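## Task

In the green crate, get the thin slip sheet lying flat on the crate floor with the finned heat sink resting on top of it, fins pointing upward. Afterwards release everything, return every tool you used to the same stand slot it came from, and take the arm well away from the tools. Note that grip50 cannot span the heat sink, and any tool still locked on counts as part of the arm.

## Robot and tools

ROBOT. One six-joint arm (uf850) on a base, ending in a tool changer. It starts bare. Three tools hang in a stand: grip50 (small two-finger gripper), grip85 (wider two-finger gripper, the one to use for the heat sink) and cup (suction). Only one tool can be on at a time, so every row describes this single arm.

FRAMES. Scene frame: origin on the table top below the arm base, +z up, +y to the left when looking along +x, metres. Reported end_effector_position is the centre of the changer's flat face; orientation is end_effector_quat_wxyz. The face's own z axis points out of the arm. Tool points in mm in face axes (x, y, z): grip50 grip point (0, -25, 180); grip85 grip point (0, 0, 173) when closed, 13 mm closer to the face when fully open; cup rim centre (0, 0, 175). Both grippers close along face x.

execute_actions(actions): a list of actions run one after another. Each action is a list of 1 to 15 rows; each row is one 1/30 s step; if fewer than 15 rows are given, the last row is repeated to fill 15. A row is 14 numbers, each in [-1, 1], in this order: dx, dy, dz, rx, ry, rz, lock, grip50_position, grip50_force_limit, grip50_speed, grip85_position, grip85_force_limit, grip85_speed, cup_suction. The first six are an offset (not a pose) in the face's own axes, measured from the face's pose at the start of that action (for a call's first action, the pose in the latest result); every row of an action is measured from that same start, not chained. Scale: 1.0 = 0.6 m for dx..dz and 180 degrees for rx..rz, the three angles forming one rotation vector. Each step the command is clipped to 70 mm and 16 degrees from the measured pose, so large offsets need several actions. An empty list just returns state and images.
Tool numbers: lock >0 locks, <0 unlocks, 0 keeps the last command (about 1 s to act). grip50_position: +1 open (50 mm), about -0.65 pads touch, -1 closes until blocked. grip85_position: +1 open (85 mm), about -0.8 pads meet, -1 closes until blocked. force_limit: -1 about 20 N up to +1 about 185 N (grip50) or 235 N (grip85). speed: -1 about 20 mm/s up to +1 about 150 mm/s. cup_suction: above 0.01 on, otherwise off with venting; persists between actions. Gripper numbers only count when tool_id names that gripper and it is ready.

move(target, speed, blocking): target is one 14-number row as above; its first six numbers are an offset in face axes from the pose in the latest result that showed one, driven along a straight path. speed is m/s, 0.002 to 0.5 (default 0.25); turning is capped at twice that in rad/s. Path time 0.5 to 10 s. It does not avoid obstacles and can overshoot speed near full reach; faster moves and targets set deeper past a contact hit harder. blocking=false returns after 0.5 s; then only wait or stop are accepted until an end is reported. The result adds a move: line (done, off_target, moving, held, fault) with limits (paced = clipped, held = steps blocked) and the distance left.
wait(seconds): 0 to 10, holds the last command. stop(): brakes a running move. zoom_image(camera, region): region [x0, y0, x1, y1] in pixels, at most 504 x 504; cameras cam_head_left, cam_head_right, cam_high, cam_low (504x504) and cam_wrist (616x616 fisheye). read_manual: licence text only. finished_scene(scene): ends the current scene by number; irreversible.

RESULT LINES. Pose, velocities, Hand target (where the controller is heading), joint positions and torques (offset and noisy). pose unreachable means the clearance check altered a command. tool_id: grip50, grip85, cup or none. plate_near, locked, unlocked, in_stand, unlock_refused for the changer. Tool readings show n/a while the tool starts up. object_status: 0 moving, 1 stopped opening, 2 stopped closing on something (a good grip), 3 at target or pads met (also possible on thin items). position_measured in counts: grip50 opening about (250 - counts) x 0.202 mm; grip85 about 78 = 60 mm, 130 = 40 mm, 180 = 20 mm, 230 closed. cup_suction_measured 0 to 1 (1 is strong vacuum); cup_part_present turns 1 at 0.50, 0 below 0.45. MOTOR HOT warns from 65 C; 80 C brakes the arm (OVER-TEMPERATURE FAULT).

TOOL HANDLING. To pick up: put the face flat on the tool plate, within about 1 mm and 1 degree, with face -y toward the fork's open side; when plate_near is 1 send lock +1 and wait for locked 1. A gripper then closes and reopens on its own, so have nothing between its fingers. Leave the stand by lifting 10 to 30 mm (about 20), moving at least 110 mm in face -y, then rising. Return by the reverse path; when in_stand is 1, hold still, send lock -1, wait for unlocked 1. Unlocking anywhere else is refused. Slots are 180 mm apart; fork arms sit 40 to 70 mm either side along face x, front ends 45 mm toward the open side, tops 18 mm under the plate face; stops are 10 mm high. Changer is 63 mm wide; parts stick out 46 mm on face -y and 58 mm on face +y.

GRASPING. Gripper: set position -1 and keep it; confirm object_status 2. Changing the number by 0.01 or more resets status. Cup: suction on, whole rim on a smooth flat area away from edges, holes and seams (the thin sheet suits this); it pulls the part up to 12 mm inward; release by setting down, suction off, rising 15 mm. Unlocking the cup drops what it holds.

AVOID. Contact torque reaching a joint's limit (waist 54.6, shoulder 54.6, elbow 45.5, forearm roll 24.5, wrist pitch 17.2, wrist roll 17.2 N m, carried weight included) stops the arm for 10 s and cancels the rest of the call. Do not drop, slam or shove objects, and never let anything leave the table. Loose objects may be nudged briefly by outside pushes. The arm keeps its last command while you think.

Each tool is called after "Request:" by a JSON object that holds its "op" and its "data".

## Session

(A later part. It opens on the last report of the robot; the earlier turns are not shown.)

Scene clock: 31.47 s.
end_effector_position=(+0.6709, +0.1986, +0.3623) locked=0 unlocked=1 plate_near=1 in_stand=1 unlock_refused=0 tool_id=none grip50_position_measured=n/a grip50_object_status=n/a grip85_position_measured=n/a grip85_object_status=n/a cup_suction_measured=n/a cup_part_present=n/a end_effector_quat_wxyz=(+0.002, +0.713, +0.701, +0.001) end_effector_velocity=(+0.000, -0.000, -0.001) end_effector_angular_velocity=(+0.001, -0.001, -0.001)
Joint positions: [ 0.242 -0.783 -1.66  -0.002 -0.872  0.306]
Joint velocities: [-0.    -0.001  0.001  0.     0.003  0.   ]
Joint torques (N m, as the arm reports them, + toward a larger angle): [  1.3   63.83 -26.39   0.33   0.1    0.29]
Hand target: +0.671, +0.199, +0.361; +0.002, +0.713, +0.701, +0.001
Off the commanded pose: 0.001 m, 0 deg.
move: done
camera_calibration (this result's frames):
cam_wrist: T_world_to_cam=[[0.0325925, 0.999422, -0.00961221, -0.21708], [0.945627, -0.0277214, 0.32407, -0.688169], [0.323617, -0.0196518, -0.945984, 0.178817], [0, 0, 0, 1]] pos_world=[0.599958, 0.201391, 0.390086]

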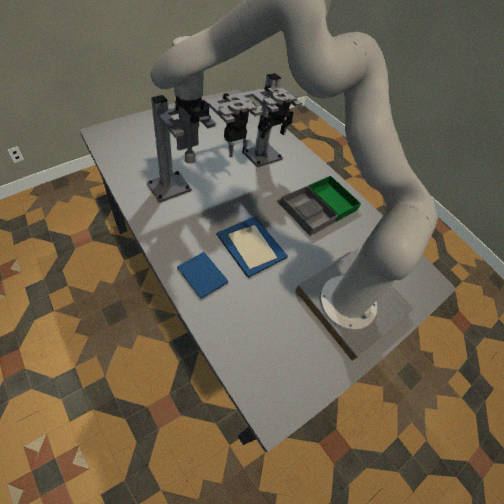

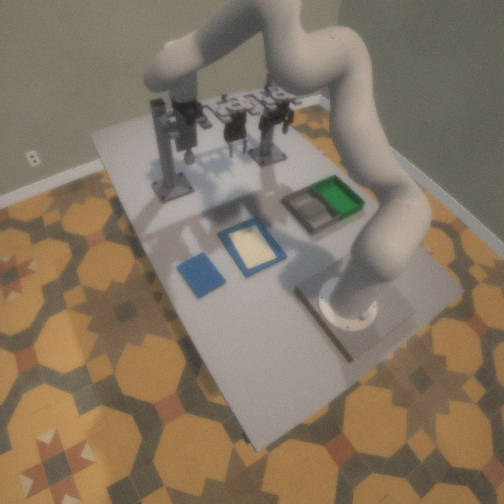

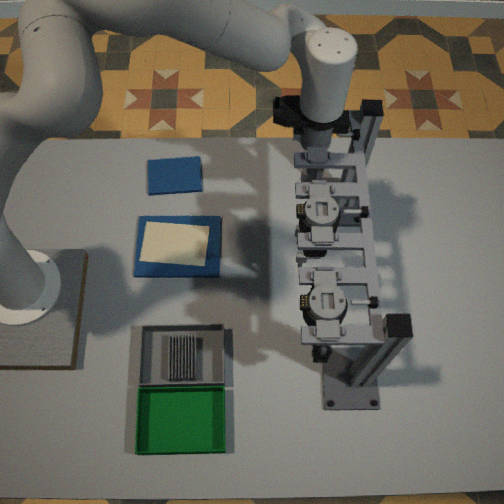

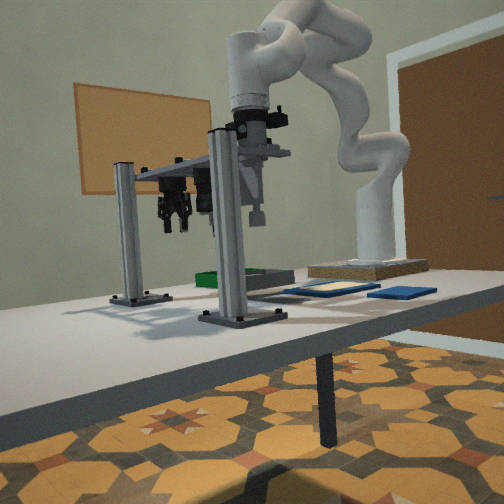

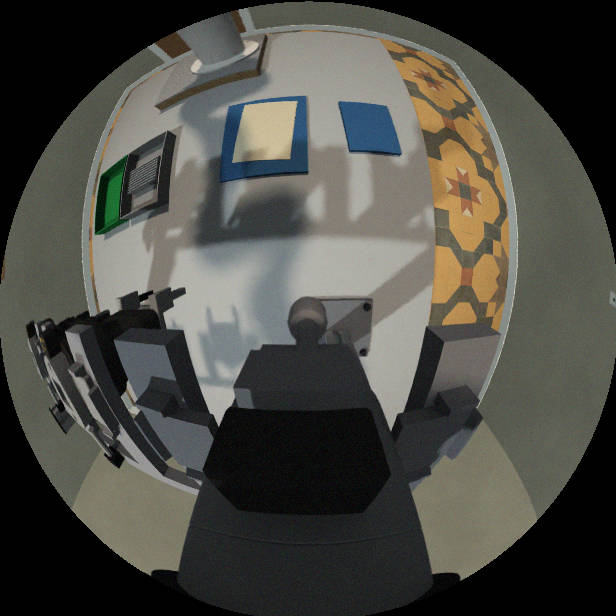

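Request:
{"op": "execute_actions", "data": {"actions": [[[0,0,0,0,0,0,1,0,0,0,1,0,0,0]],[[0,0,0,0,0,0,1,0,0,0,1,0,0,0]],[[0,0,0,0,0,0,1,0,0,0,1,0,0,0]]]}}

Request:
{"op": "zoom_image", "data": {"camera": "cam_high", "region": [120,200,240,290]}}

Request:
{"op": "move", "data": {"target": [0,0,-0.034,0,0,0,0,0,0,0,1,0,0,0], "speed": 0.06}}

Request:
{"op": "move", "data": {"target": [0,-0.22,0,0,0,0,0,0,0,0,1,0,0,0], "speed": 0.15}}

Scene clock: 33.20 s.
end_effector_position=(+0.6710, +0.1987, +0.3624) locked=1 unlocked=0 plate_near=1 in_stand=1 unlock_refused=0 tool_id=cup grip50_position_measured=n/a grip50_object_status=n/a grip85_position_measured=n/a grip85_object_status=n/a cup_suction_measured=n/a cup_part_present=n/a end_effector_quat_wxyz=(+0.002, +0.713, +0.701, +0.001) end_effector_velocity=(-0.000, -0.000, +0.001) end_effector_angular_velocity=(+0.000, -0.001, -0.001)
Joint positions: [ 0.242 -0.783 -1.66  -0.002 -0.872  0.306]
Joint velocities: [-0.     0.001  0.001 -0.     0.     0.   ]
Joint torques (N m, as the arm reports them, + toward a larger angle): [  1.11  68.45 -28.23  -0.26  -0.2    0.28]
Hand target: +0.671, +0.199, +0.362; +0.002, +0.713, +0.701, +0.001
Off the commanded pose: 0.000 m, 0 deg.
camera_calibration (this result's frames):
cam_wrist: T_world_to_cam=[[0.0326151, 0.999424, -0.00942695, -0.217222], [0.945448, -0.0277921, 0.324586, -0.688368], [0.324136, -0.0194991, -0.945809, 0.178486], [0, 0, 0, 1]] pos_world=[0.600047, 0.201446, 0.3902]

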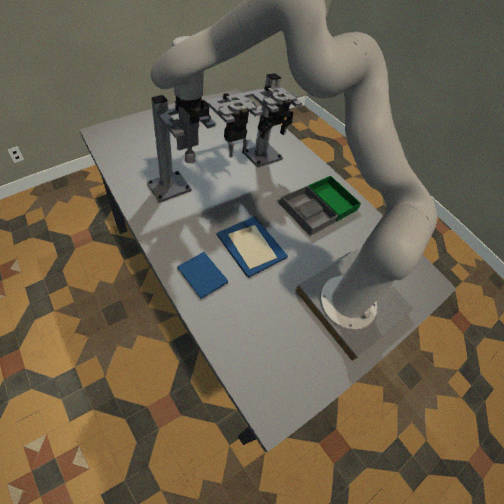

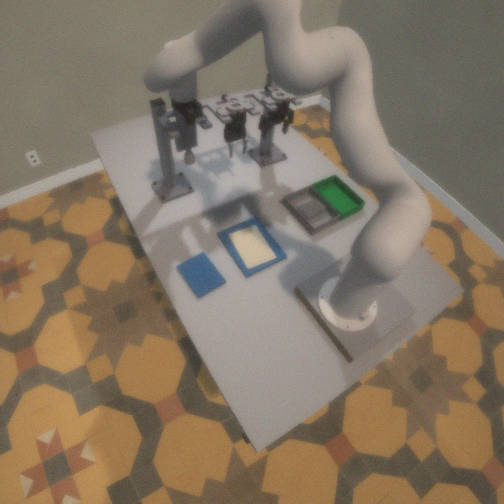

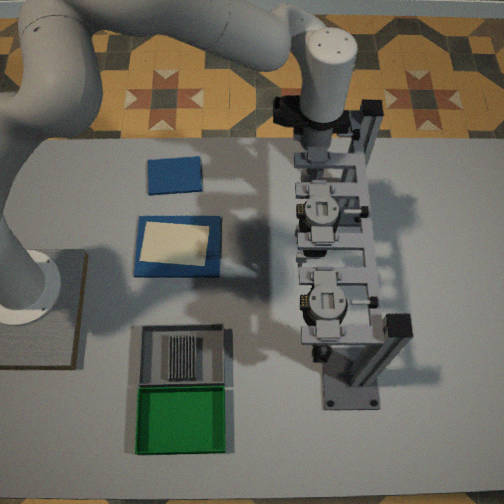

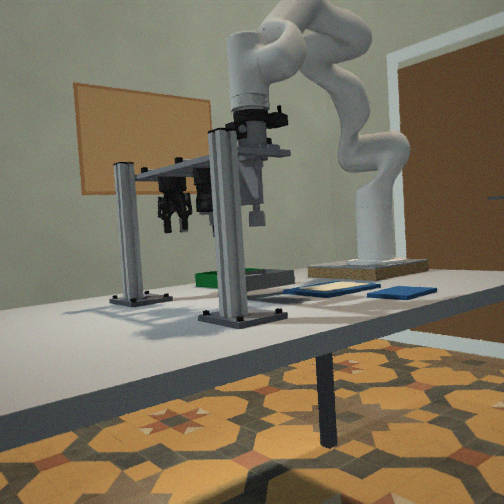

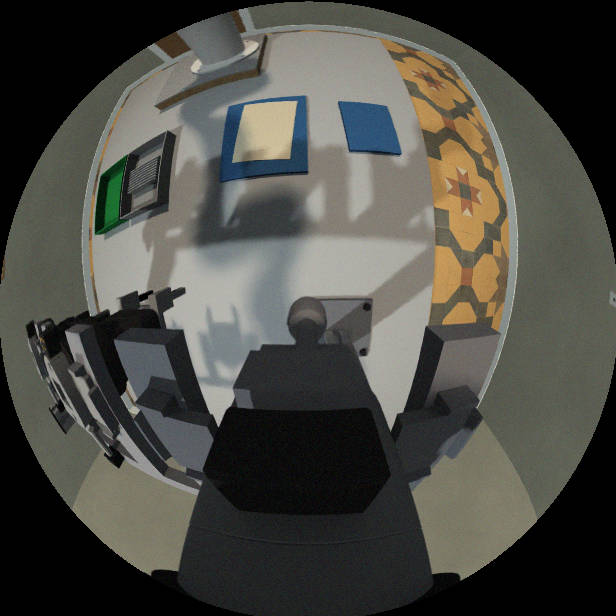

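Region (120, 200, 240, 290) of cam_high's 504x504 image, scaled by 4.200, with more detail than that image has; it fills the top 378 rows of this view, and the rest is white.

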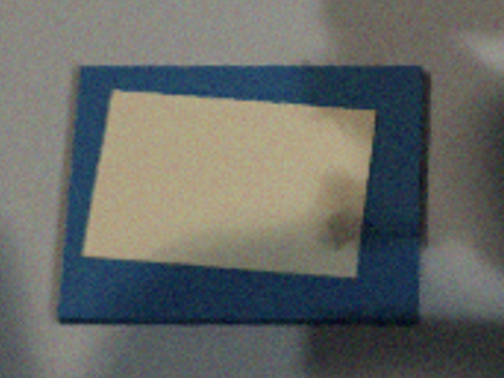

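Scene clock: 33.97 s.
end_effector_position=(+0.6708, +0.1987, +0.3826) locked=1 unlocked=0 plate_near=1 in_stand=0 unlock_refused=0 tool_id=cup grip50_position_measured=n/a grip50_object_status=n/a grip85_position_measured=n/a grip85_object_status=n/a cup_suction_measured=0.00 cup_part_present=0 end_effector_quat_wxyz=(+0.002, +0.713, +0.701, +0.001) end_effector_velocity=(-0.000, -0.001, -0.000) end_effector_angular_velocity=(-0.001, +0.003, -0.002)
Joint positions: [ 0.242 -0.764 -1.676 -0.002 -0.907  0.306]
Joint velocities: [-0.001  0.     0.001  0.    -0.003  0.001]
Joint torques (N m, as the arm reports them, + toward a larger angle): [  1.73  78.87 -35.08   0.87  -0.13   0.26]
Hand target: +0.671, +0.199, +0.383; +0.002, +0.713, +0.701, +0.001
Off the commanded pose: 0.000 m, 0 deg.
move: done
camera_calibration (this result's frames):
cam_wrist: T_world_to_cam=[[0.0326156, 0.999423, -0.009532, -0.216996], [0.94554, -0.027764, 0.32432, -0.694751], [0.323868, -0.0195908, -0.945899, 0.197817], [0, 0, 0, 1]] pos_world=[0.599926, 0.201457, 0.410369]

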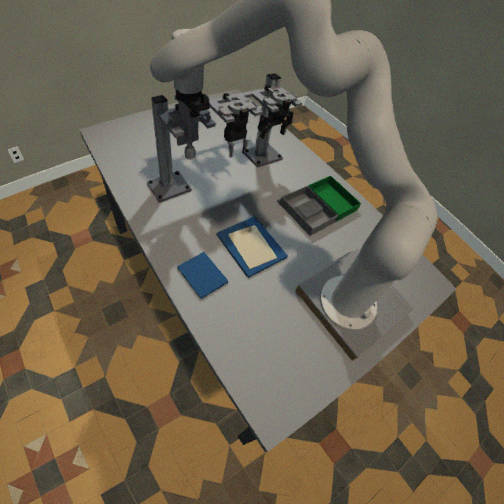

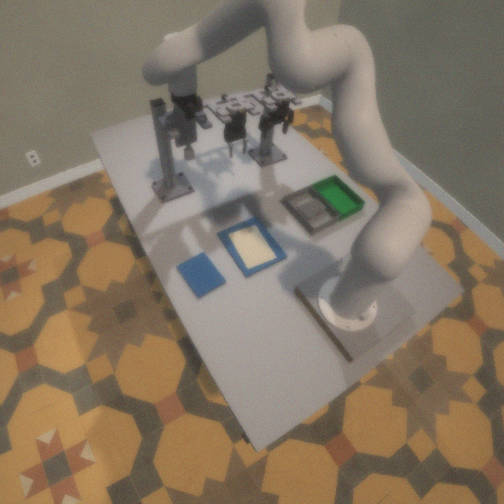

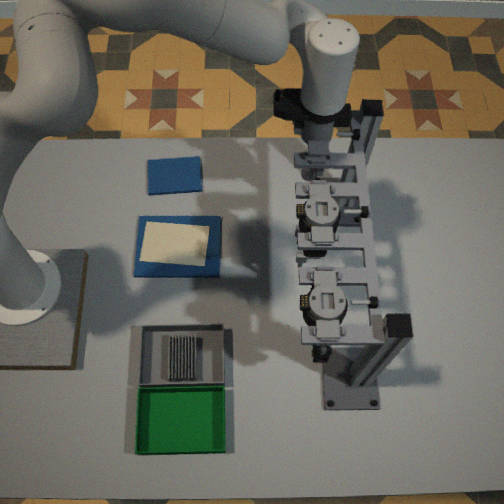

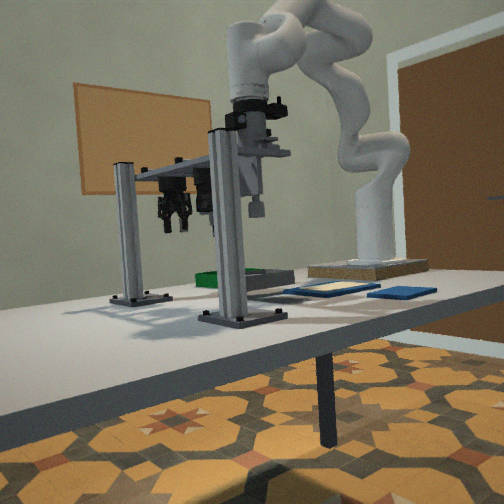

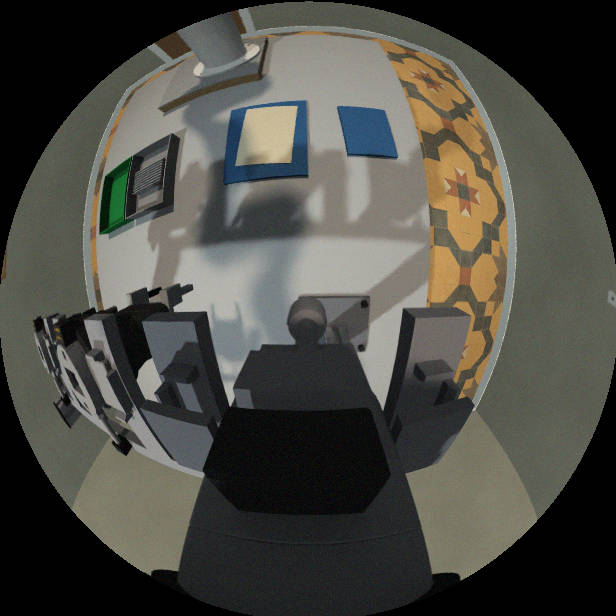

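Scene clock: 35.30 s.
end_effector_position=(+0.5392, +0.2012, +0.3822) locked=1 unlocked=0 plate_near=1 in_stand=0 unlock_refused=0 tool_id=cup grip50_position_measured=n/a grip50_object_status=n/a grip85_position_measured=n/a grip85_object_status=n/a cup_suction_measured=0.00 cup_part_present=0 end_effector_quat_wxyz=(+0.002, +0.713, +0.701, +0.001) end_effector_velocity=(-0.002, -0.001, -0.000) end_effector_angular_velocity=(-0.001, +0.002, -0.002)
Joint positions: [ 0.311 -0.464 -1.213 -0.002 -0.744  0.376]
Joint velocities: [ 0.     0.004  0.006 -0.     0.     0.002]
Joint torques (N m, as the arm reports them, + toward a larger angle): [  0.69  62.71 -33.06   0.38  -0.04   0.24]
Hand target: +0.539, +0.201, +0.382; +0.002, +0.713, +0.701, +0.001
Off the commanded pose: 0.000 m, 0 deg.
move: done
camera_calibration (this result's frames):
cam_wrist: T_world_to_cam=[[0.0326785, 0.999423, -0.00929263, -0.215388], [0.945513, -0.0278996, 0.324387, -0.57005], [0.32394, -0.0193868, -0.945879, 0.240015], [0, 0, 0, 1]] pos_world=[0.468278, 0.204013, 0.40994]

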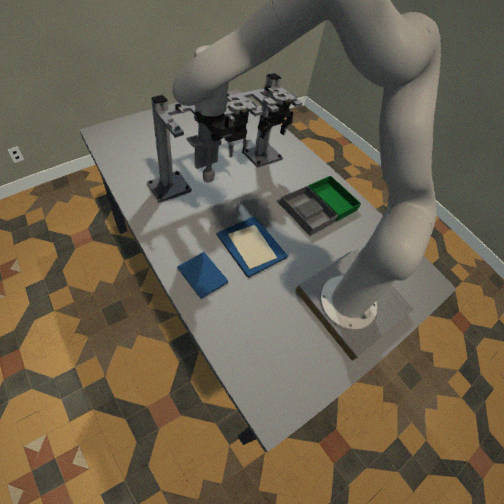

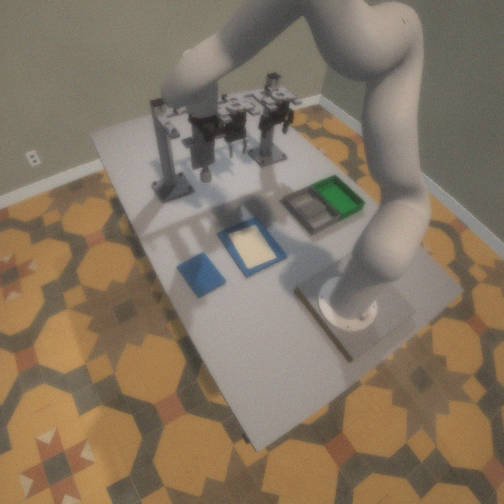

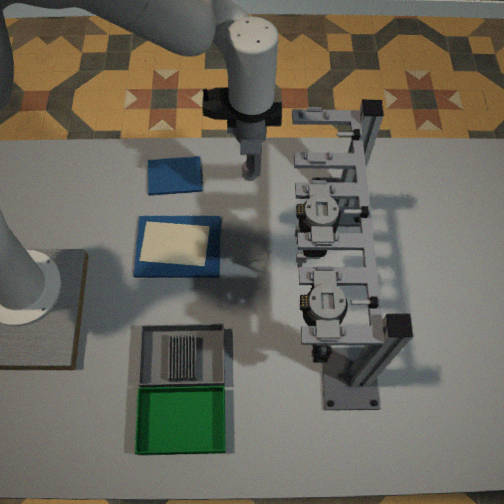

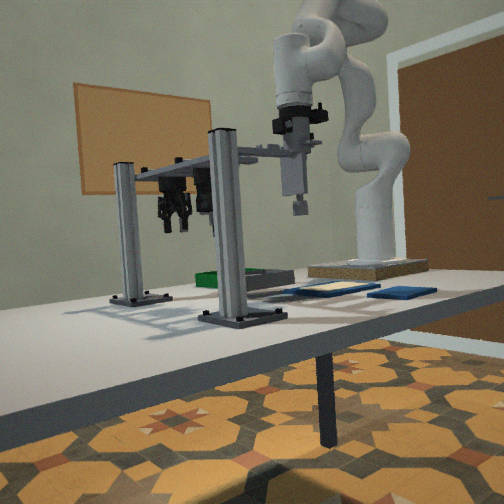

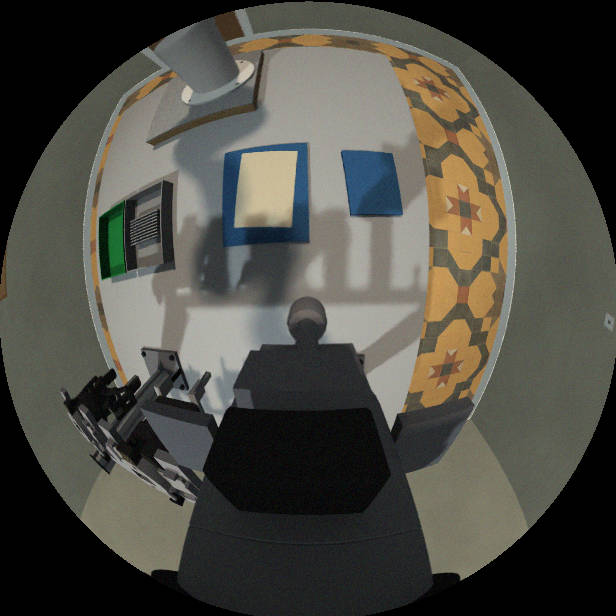

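Request:
{"op": "move", "data": {"target": [-0.125,-0.31,0.2,0,0,0.024,0,0,0,0,1,0,0,0], "speed": 0.35}}

Request:
{"op": "zoom_image", "data": {"camera": "cam_wrist", "region": [208,200,408,360]}}

Scene clock: 36.73 s.
end_effector_position=(+0.3529, +0.1299, +0.2619) locked=1 unlocked=0 plate_near=1 in_stand=0 unlock_refused=0 tool_id=cup grip50_position_measured=n/a grip50_object_status=n/a grip85_position_measured=n/a grip85_object_status=n/a cup_suction_measured=0.00 cup_part_present=0 end_effector_quat_wxyz=(+0.002, +0.739, +0.674, +0.002) end_effector_velocity=(-0.003, -0.001, -0.002) end_effector_angular_velocity=(-0.002, +0.004, -0.001)
Joint positions: [ 0.307 -0.26  -0.575 -0.004 -0.309  0.449]
Joint velocities: [-0.     0.     0.007 -0.002  0.003  0.003]
Joint torques (N m, as the arm reports them, + toward a larger angle): [  1.57  41.58 -23.71   0.3   -0.04   0.22]
Hand target: +0.352, +0.130, +0.262; +0.002, +0.739, +0.674, +0.001
Off the commanded pose: 0.001 m, 0 deg.
move: done
camera_calibration (this result's frames):
cam_wrist: T_world_to_cam=[[0.107768, 0.994141, -0.00837983, -0.165167], [0.940424, -0.0992041, 0.32521, -0.34606], [0.322473, -0.042928, -0.945605, 0.188717], [0, 0, 0, 1]] pos_world=[0.282387, 0.13797, 0.28961]

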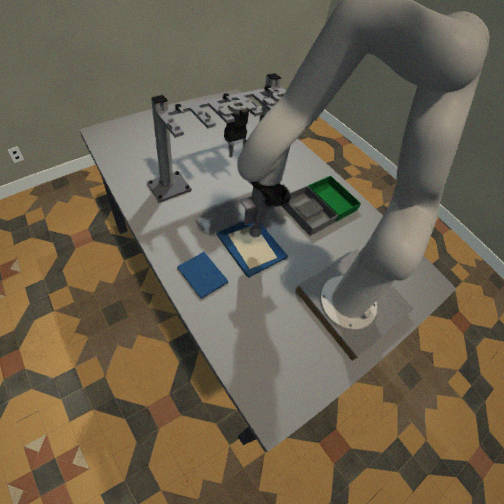

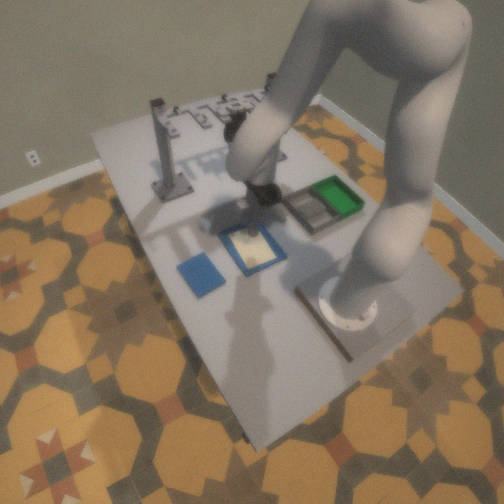

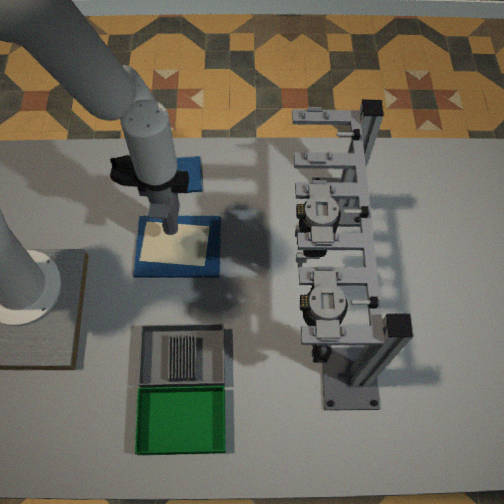

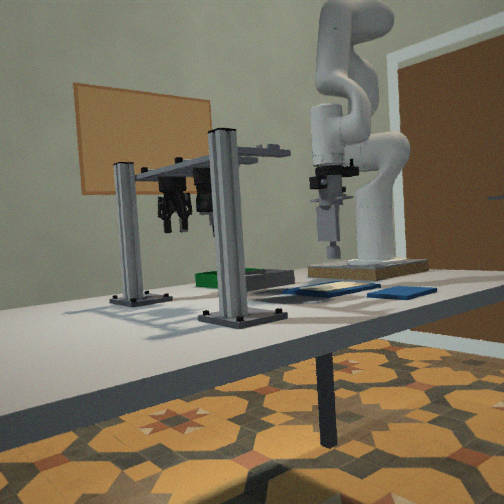

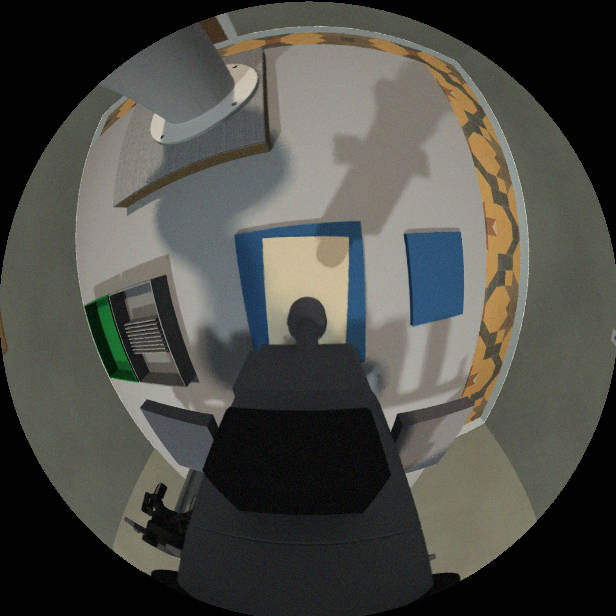

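Region (208, 200, 408, 360) of cam_wrist's 616x616 image, scaled by 2.520, with more detail than that image has; it fills the top 403 rows of this view, and the rest is white.

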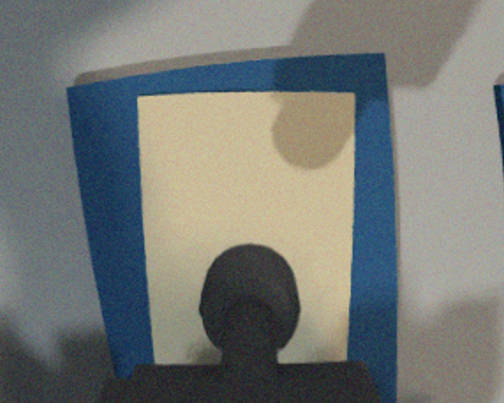

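Request:
{"op": "move", "data": {"target": [0,0,0.108,0,0,0,0,0,0,0,1,0,0,0], "speed": 0.12}}

Request:
{"op": "move", "data": {"target": [0,0,0.018,0,0,0,0,0,0,0,1,0,0,1], "speed": 0.02}}

Request:
{"op": "execute_actions", "data": {"actions": [[[0,0,0,0,0,0,0,0,0,0,1,0,0,1]]]}}

Scene clock: 37.87 s.
end_effector_position=(+0.3533, +0.1299, +0.1973) locked=1 unlocked=0 plate_near=1 in_stand=0 unlock_refused=0 tool_id=cup grip50_position_measured=n/a grip50_object_status=n/a grip85_position_measured=n/a grip85_object_status=n/a cup_suction_measured=0.00 cup_part_present=0 end_effector_quat_wxyz=(+0.002, +0.739, +0.674, +0.002) end_effector_velocity=(+0.000, -0.000, -0.002) end_effector_angular_velocity=(-0.000, +0.000, -0.001)
Joint positions: [ 0.307 -0.437 -0.582 -0.008 -0.139  0.453]
Joint velocities: [-0.    -0.005 -0.002 -0.001  0.003  0.002]
Joint torques (N m, as the arm reports them, + toward a larger angle): [  1.83  45.26 -18.47  -0.12  -0.16   0.23]
Hand target: +0.353, +0.130, +0.197; +0.002, +0.739, +0.674, +0.002
Off the commanded pose: 0.000 m, 0 deg.
move: done
camera_calibration (this result's frames):
cam_wrist: T_world_to_cam=[[0.10776, 0.994144, -0.00814494, -0.165782], [0.940307, -0.0992572, 0.325532, -0.325426], [0.322817, -0.042738, -0.945496, 0.127302], [0, 0, 0, 1]] pos_world=[0.28277, 0.137951, 0.22495]

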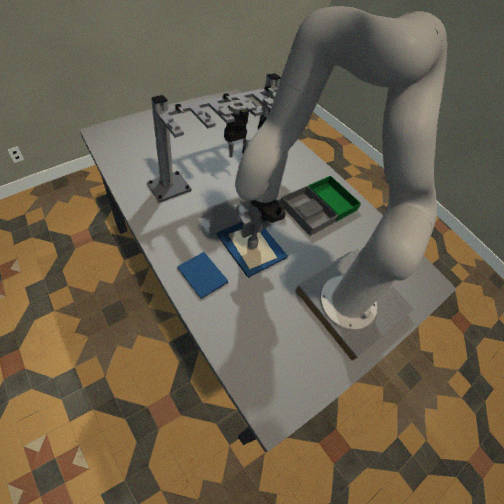

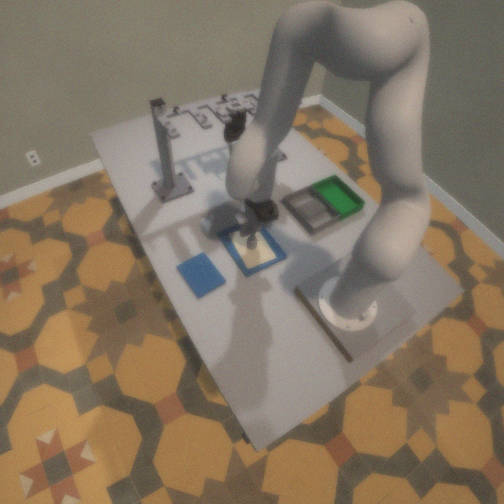

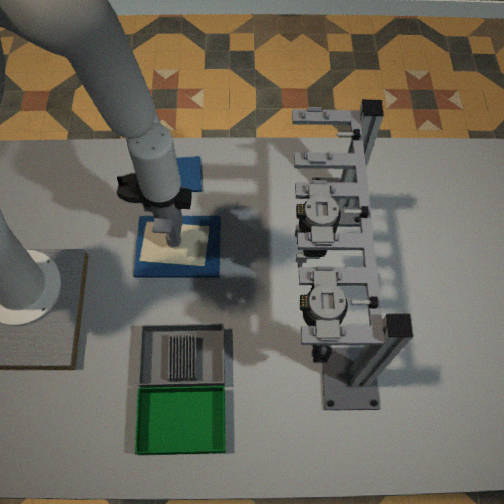

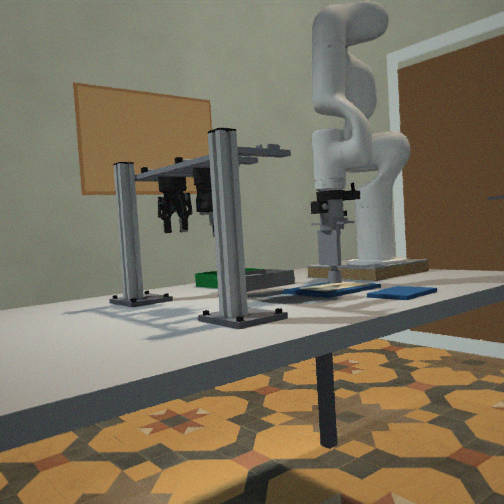

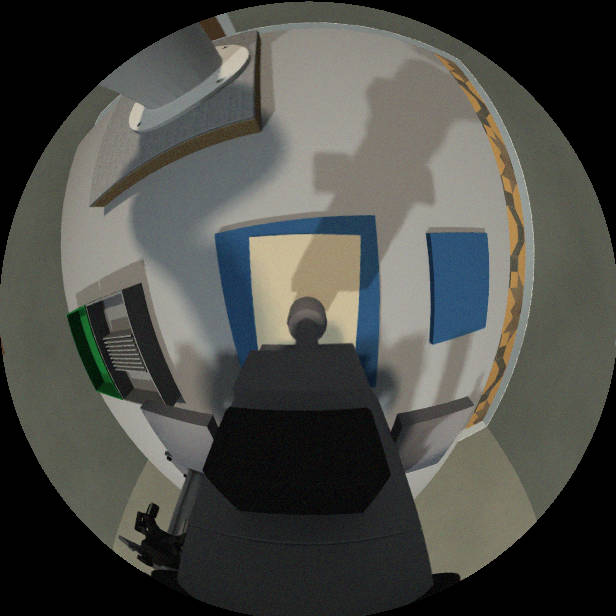

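Scene clock: 38.67 s.
end_effector_position=(+0.3534, +0.1299, +0.1865) locked=1 unlocked=0 plate_near=1 in_stand=0 unlock_refused=0 tool_id=cup grip50_position_measured=n/a grip50_object_status=n/a grip85_position_measured=n/a grip85_object_status=n/a cup_suction_measured=0.85 cup_part_present=1 end_effector_quat_wxyz=(+0.002, +0.739, +0.674, +0.002) end_effector_velocity=(-0.001, +0.000, -0.001) end_effector_angular_velocity=(-0.000, +0.000, +0.001)
Joint positions: [ 0.307 -0.467 -0.587 -0.01  -0.113  0.455]
Joint velocities: [ 0.001 -0.002  0.001 -0.001  0.003  0.001]
Joint torques (N m, as the arm reports them, + toward a larger angle): [  1.44  46.44 -18.     0.09  -0.09   0.24]
Hand target: +0.353, +0.130, +0.186; +0.002, +0.739, +0.674, +0.002
Off the commanded pose: 0.000 m, 0 deg.
move: done
camera_calibration (this result's frames):
cam_wrist: T_world_to_cam=[[0.107758, 0.994144, -0.0081174, -0.165875], [0.940301, -0.0992635, 0.325546, -0.321987], [0.322834, -0.042713, -0.945491, 0.117126], [0, 0, 0, 1]] pos_world=[0.282827, 0.137945, 0.214216]

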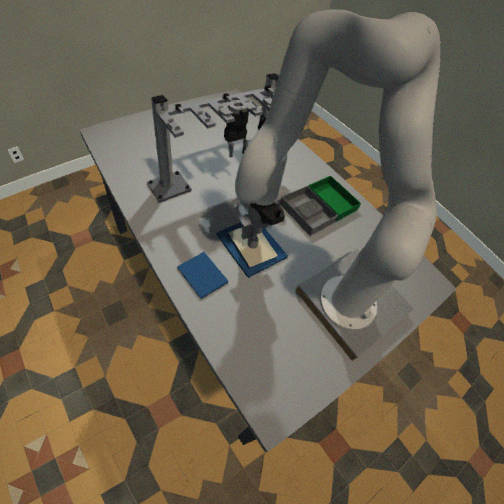

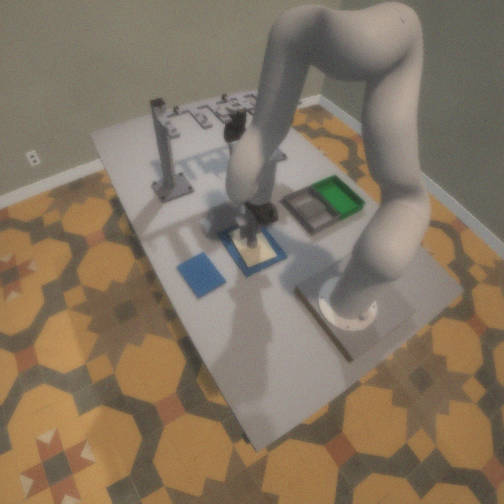

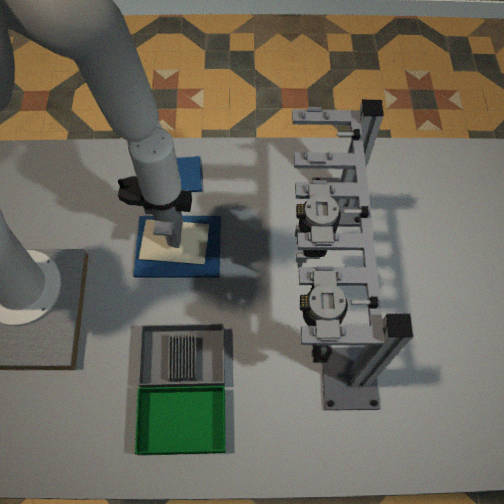

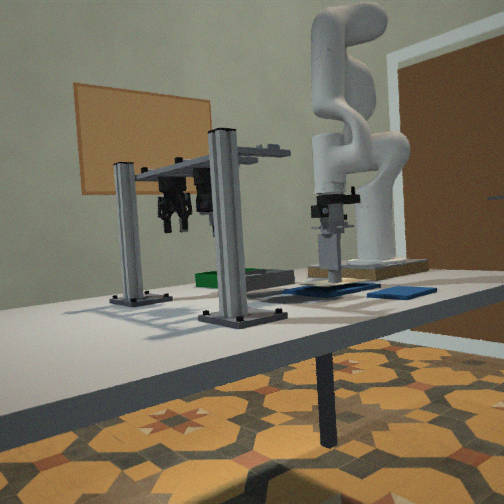

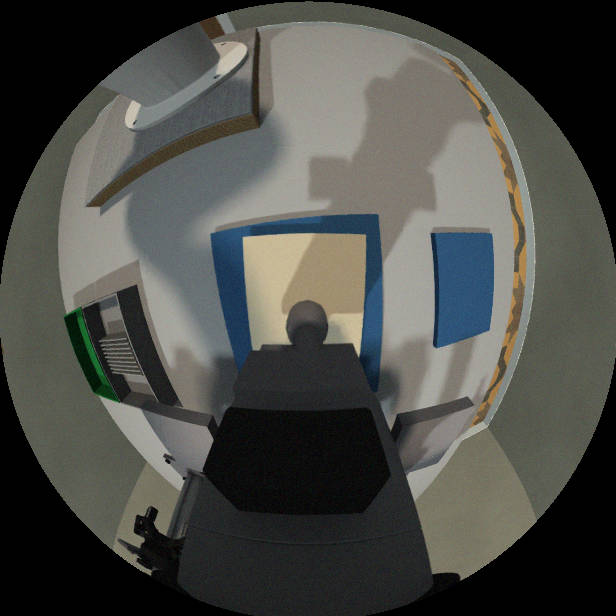

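Scene clock: 39.17 s.
end_effector_position=(+0.3534, +0.1299, +0.1865) locked=1 unlocked=0 plate_near=1 in_stand=0 unlock_refused=0 tool_id=cup grip50_position_measured=n/a grip50_object_status=n/a grip85_position_measured=n/a grip85_object_status=n/a cup_suction_measured=0.94 cup_part_present=1 end_effector_quat_wxyz=(+0.002, +0.739, +0.674, +0.002) end_effector_velocity=(+0.000, +0.000, +0.000) end_effector_angular_velocity=(+0.001, -0.002, +0.001)
Joint positions: [ 0.307 -0.467 -0.587 -0.01  -0.113  0.455]
Joint velocities: [ 0.     0.001 -0.     0.     0.001 -0.001]
Joint torques (N m, as the arm reports them, + toward a larger angle): [  1.67  46.73 -17.71   0.13  -0.16   0.34]
Hand target: +0.353, +0.130, +0.187; +0.002, +0.739, +0.674, +0.002
Off the commanded pose: 0.000 m, 0 deg.
camera_calibration (this result's frames):
cam_wrist: T_world_to_cam=[[0.107758, 0.994144, -0.00811468, -0.165877], [0.940299, -0.0992643, 0.325552, -0.321989], [0.32284, -0.042711, -0.945489, 0.117125], [0, 0, 0, 1]] pos_world=[0.282828, 0.137946, 0.214219]

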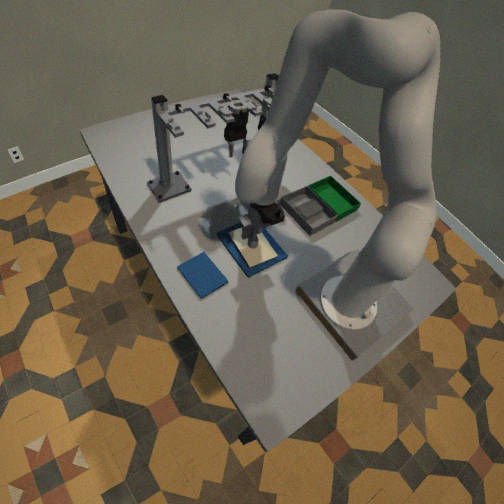

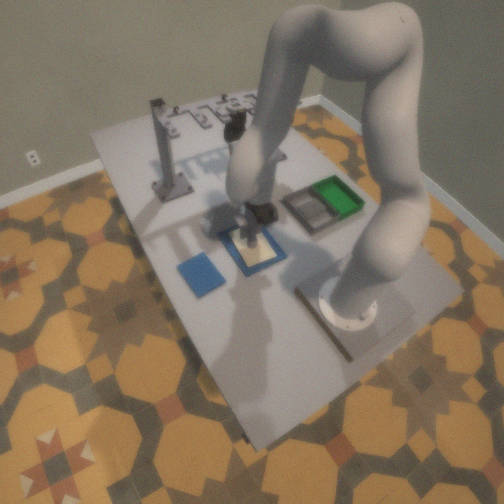

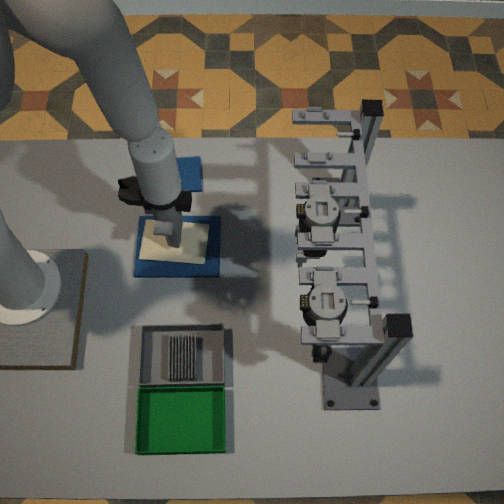

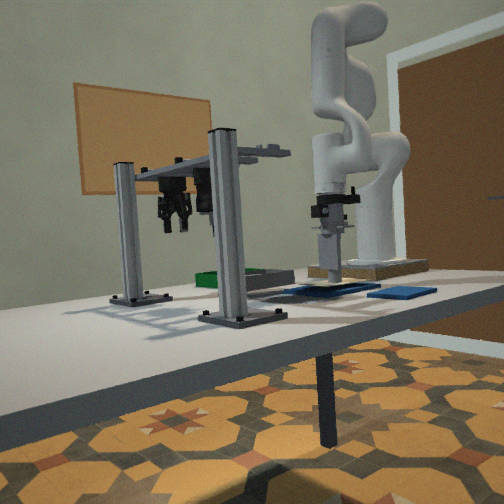

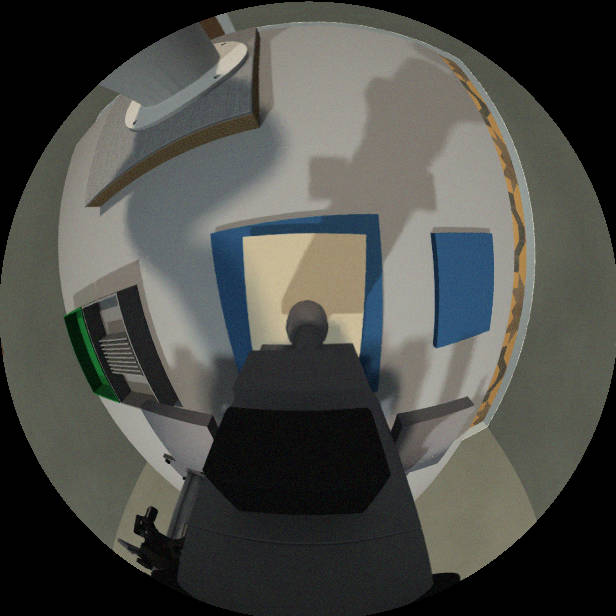

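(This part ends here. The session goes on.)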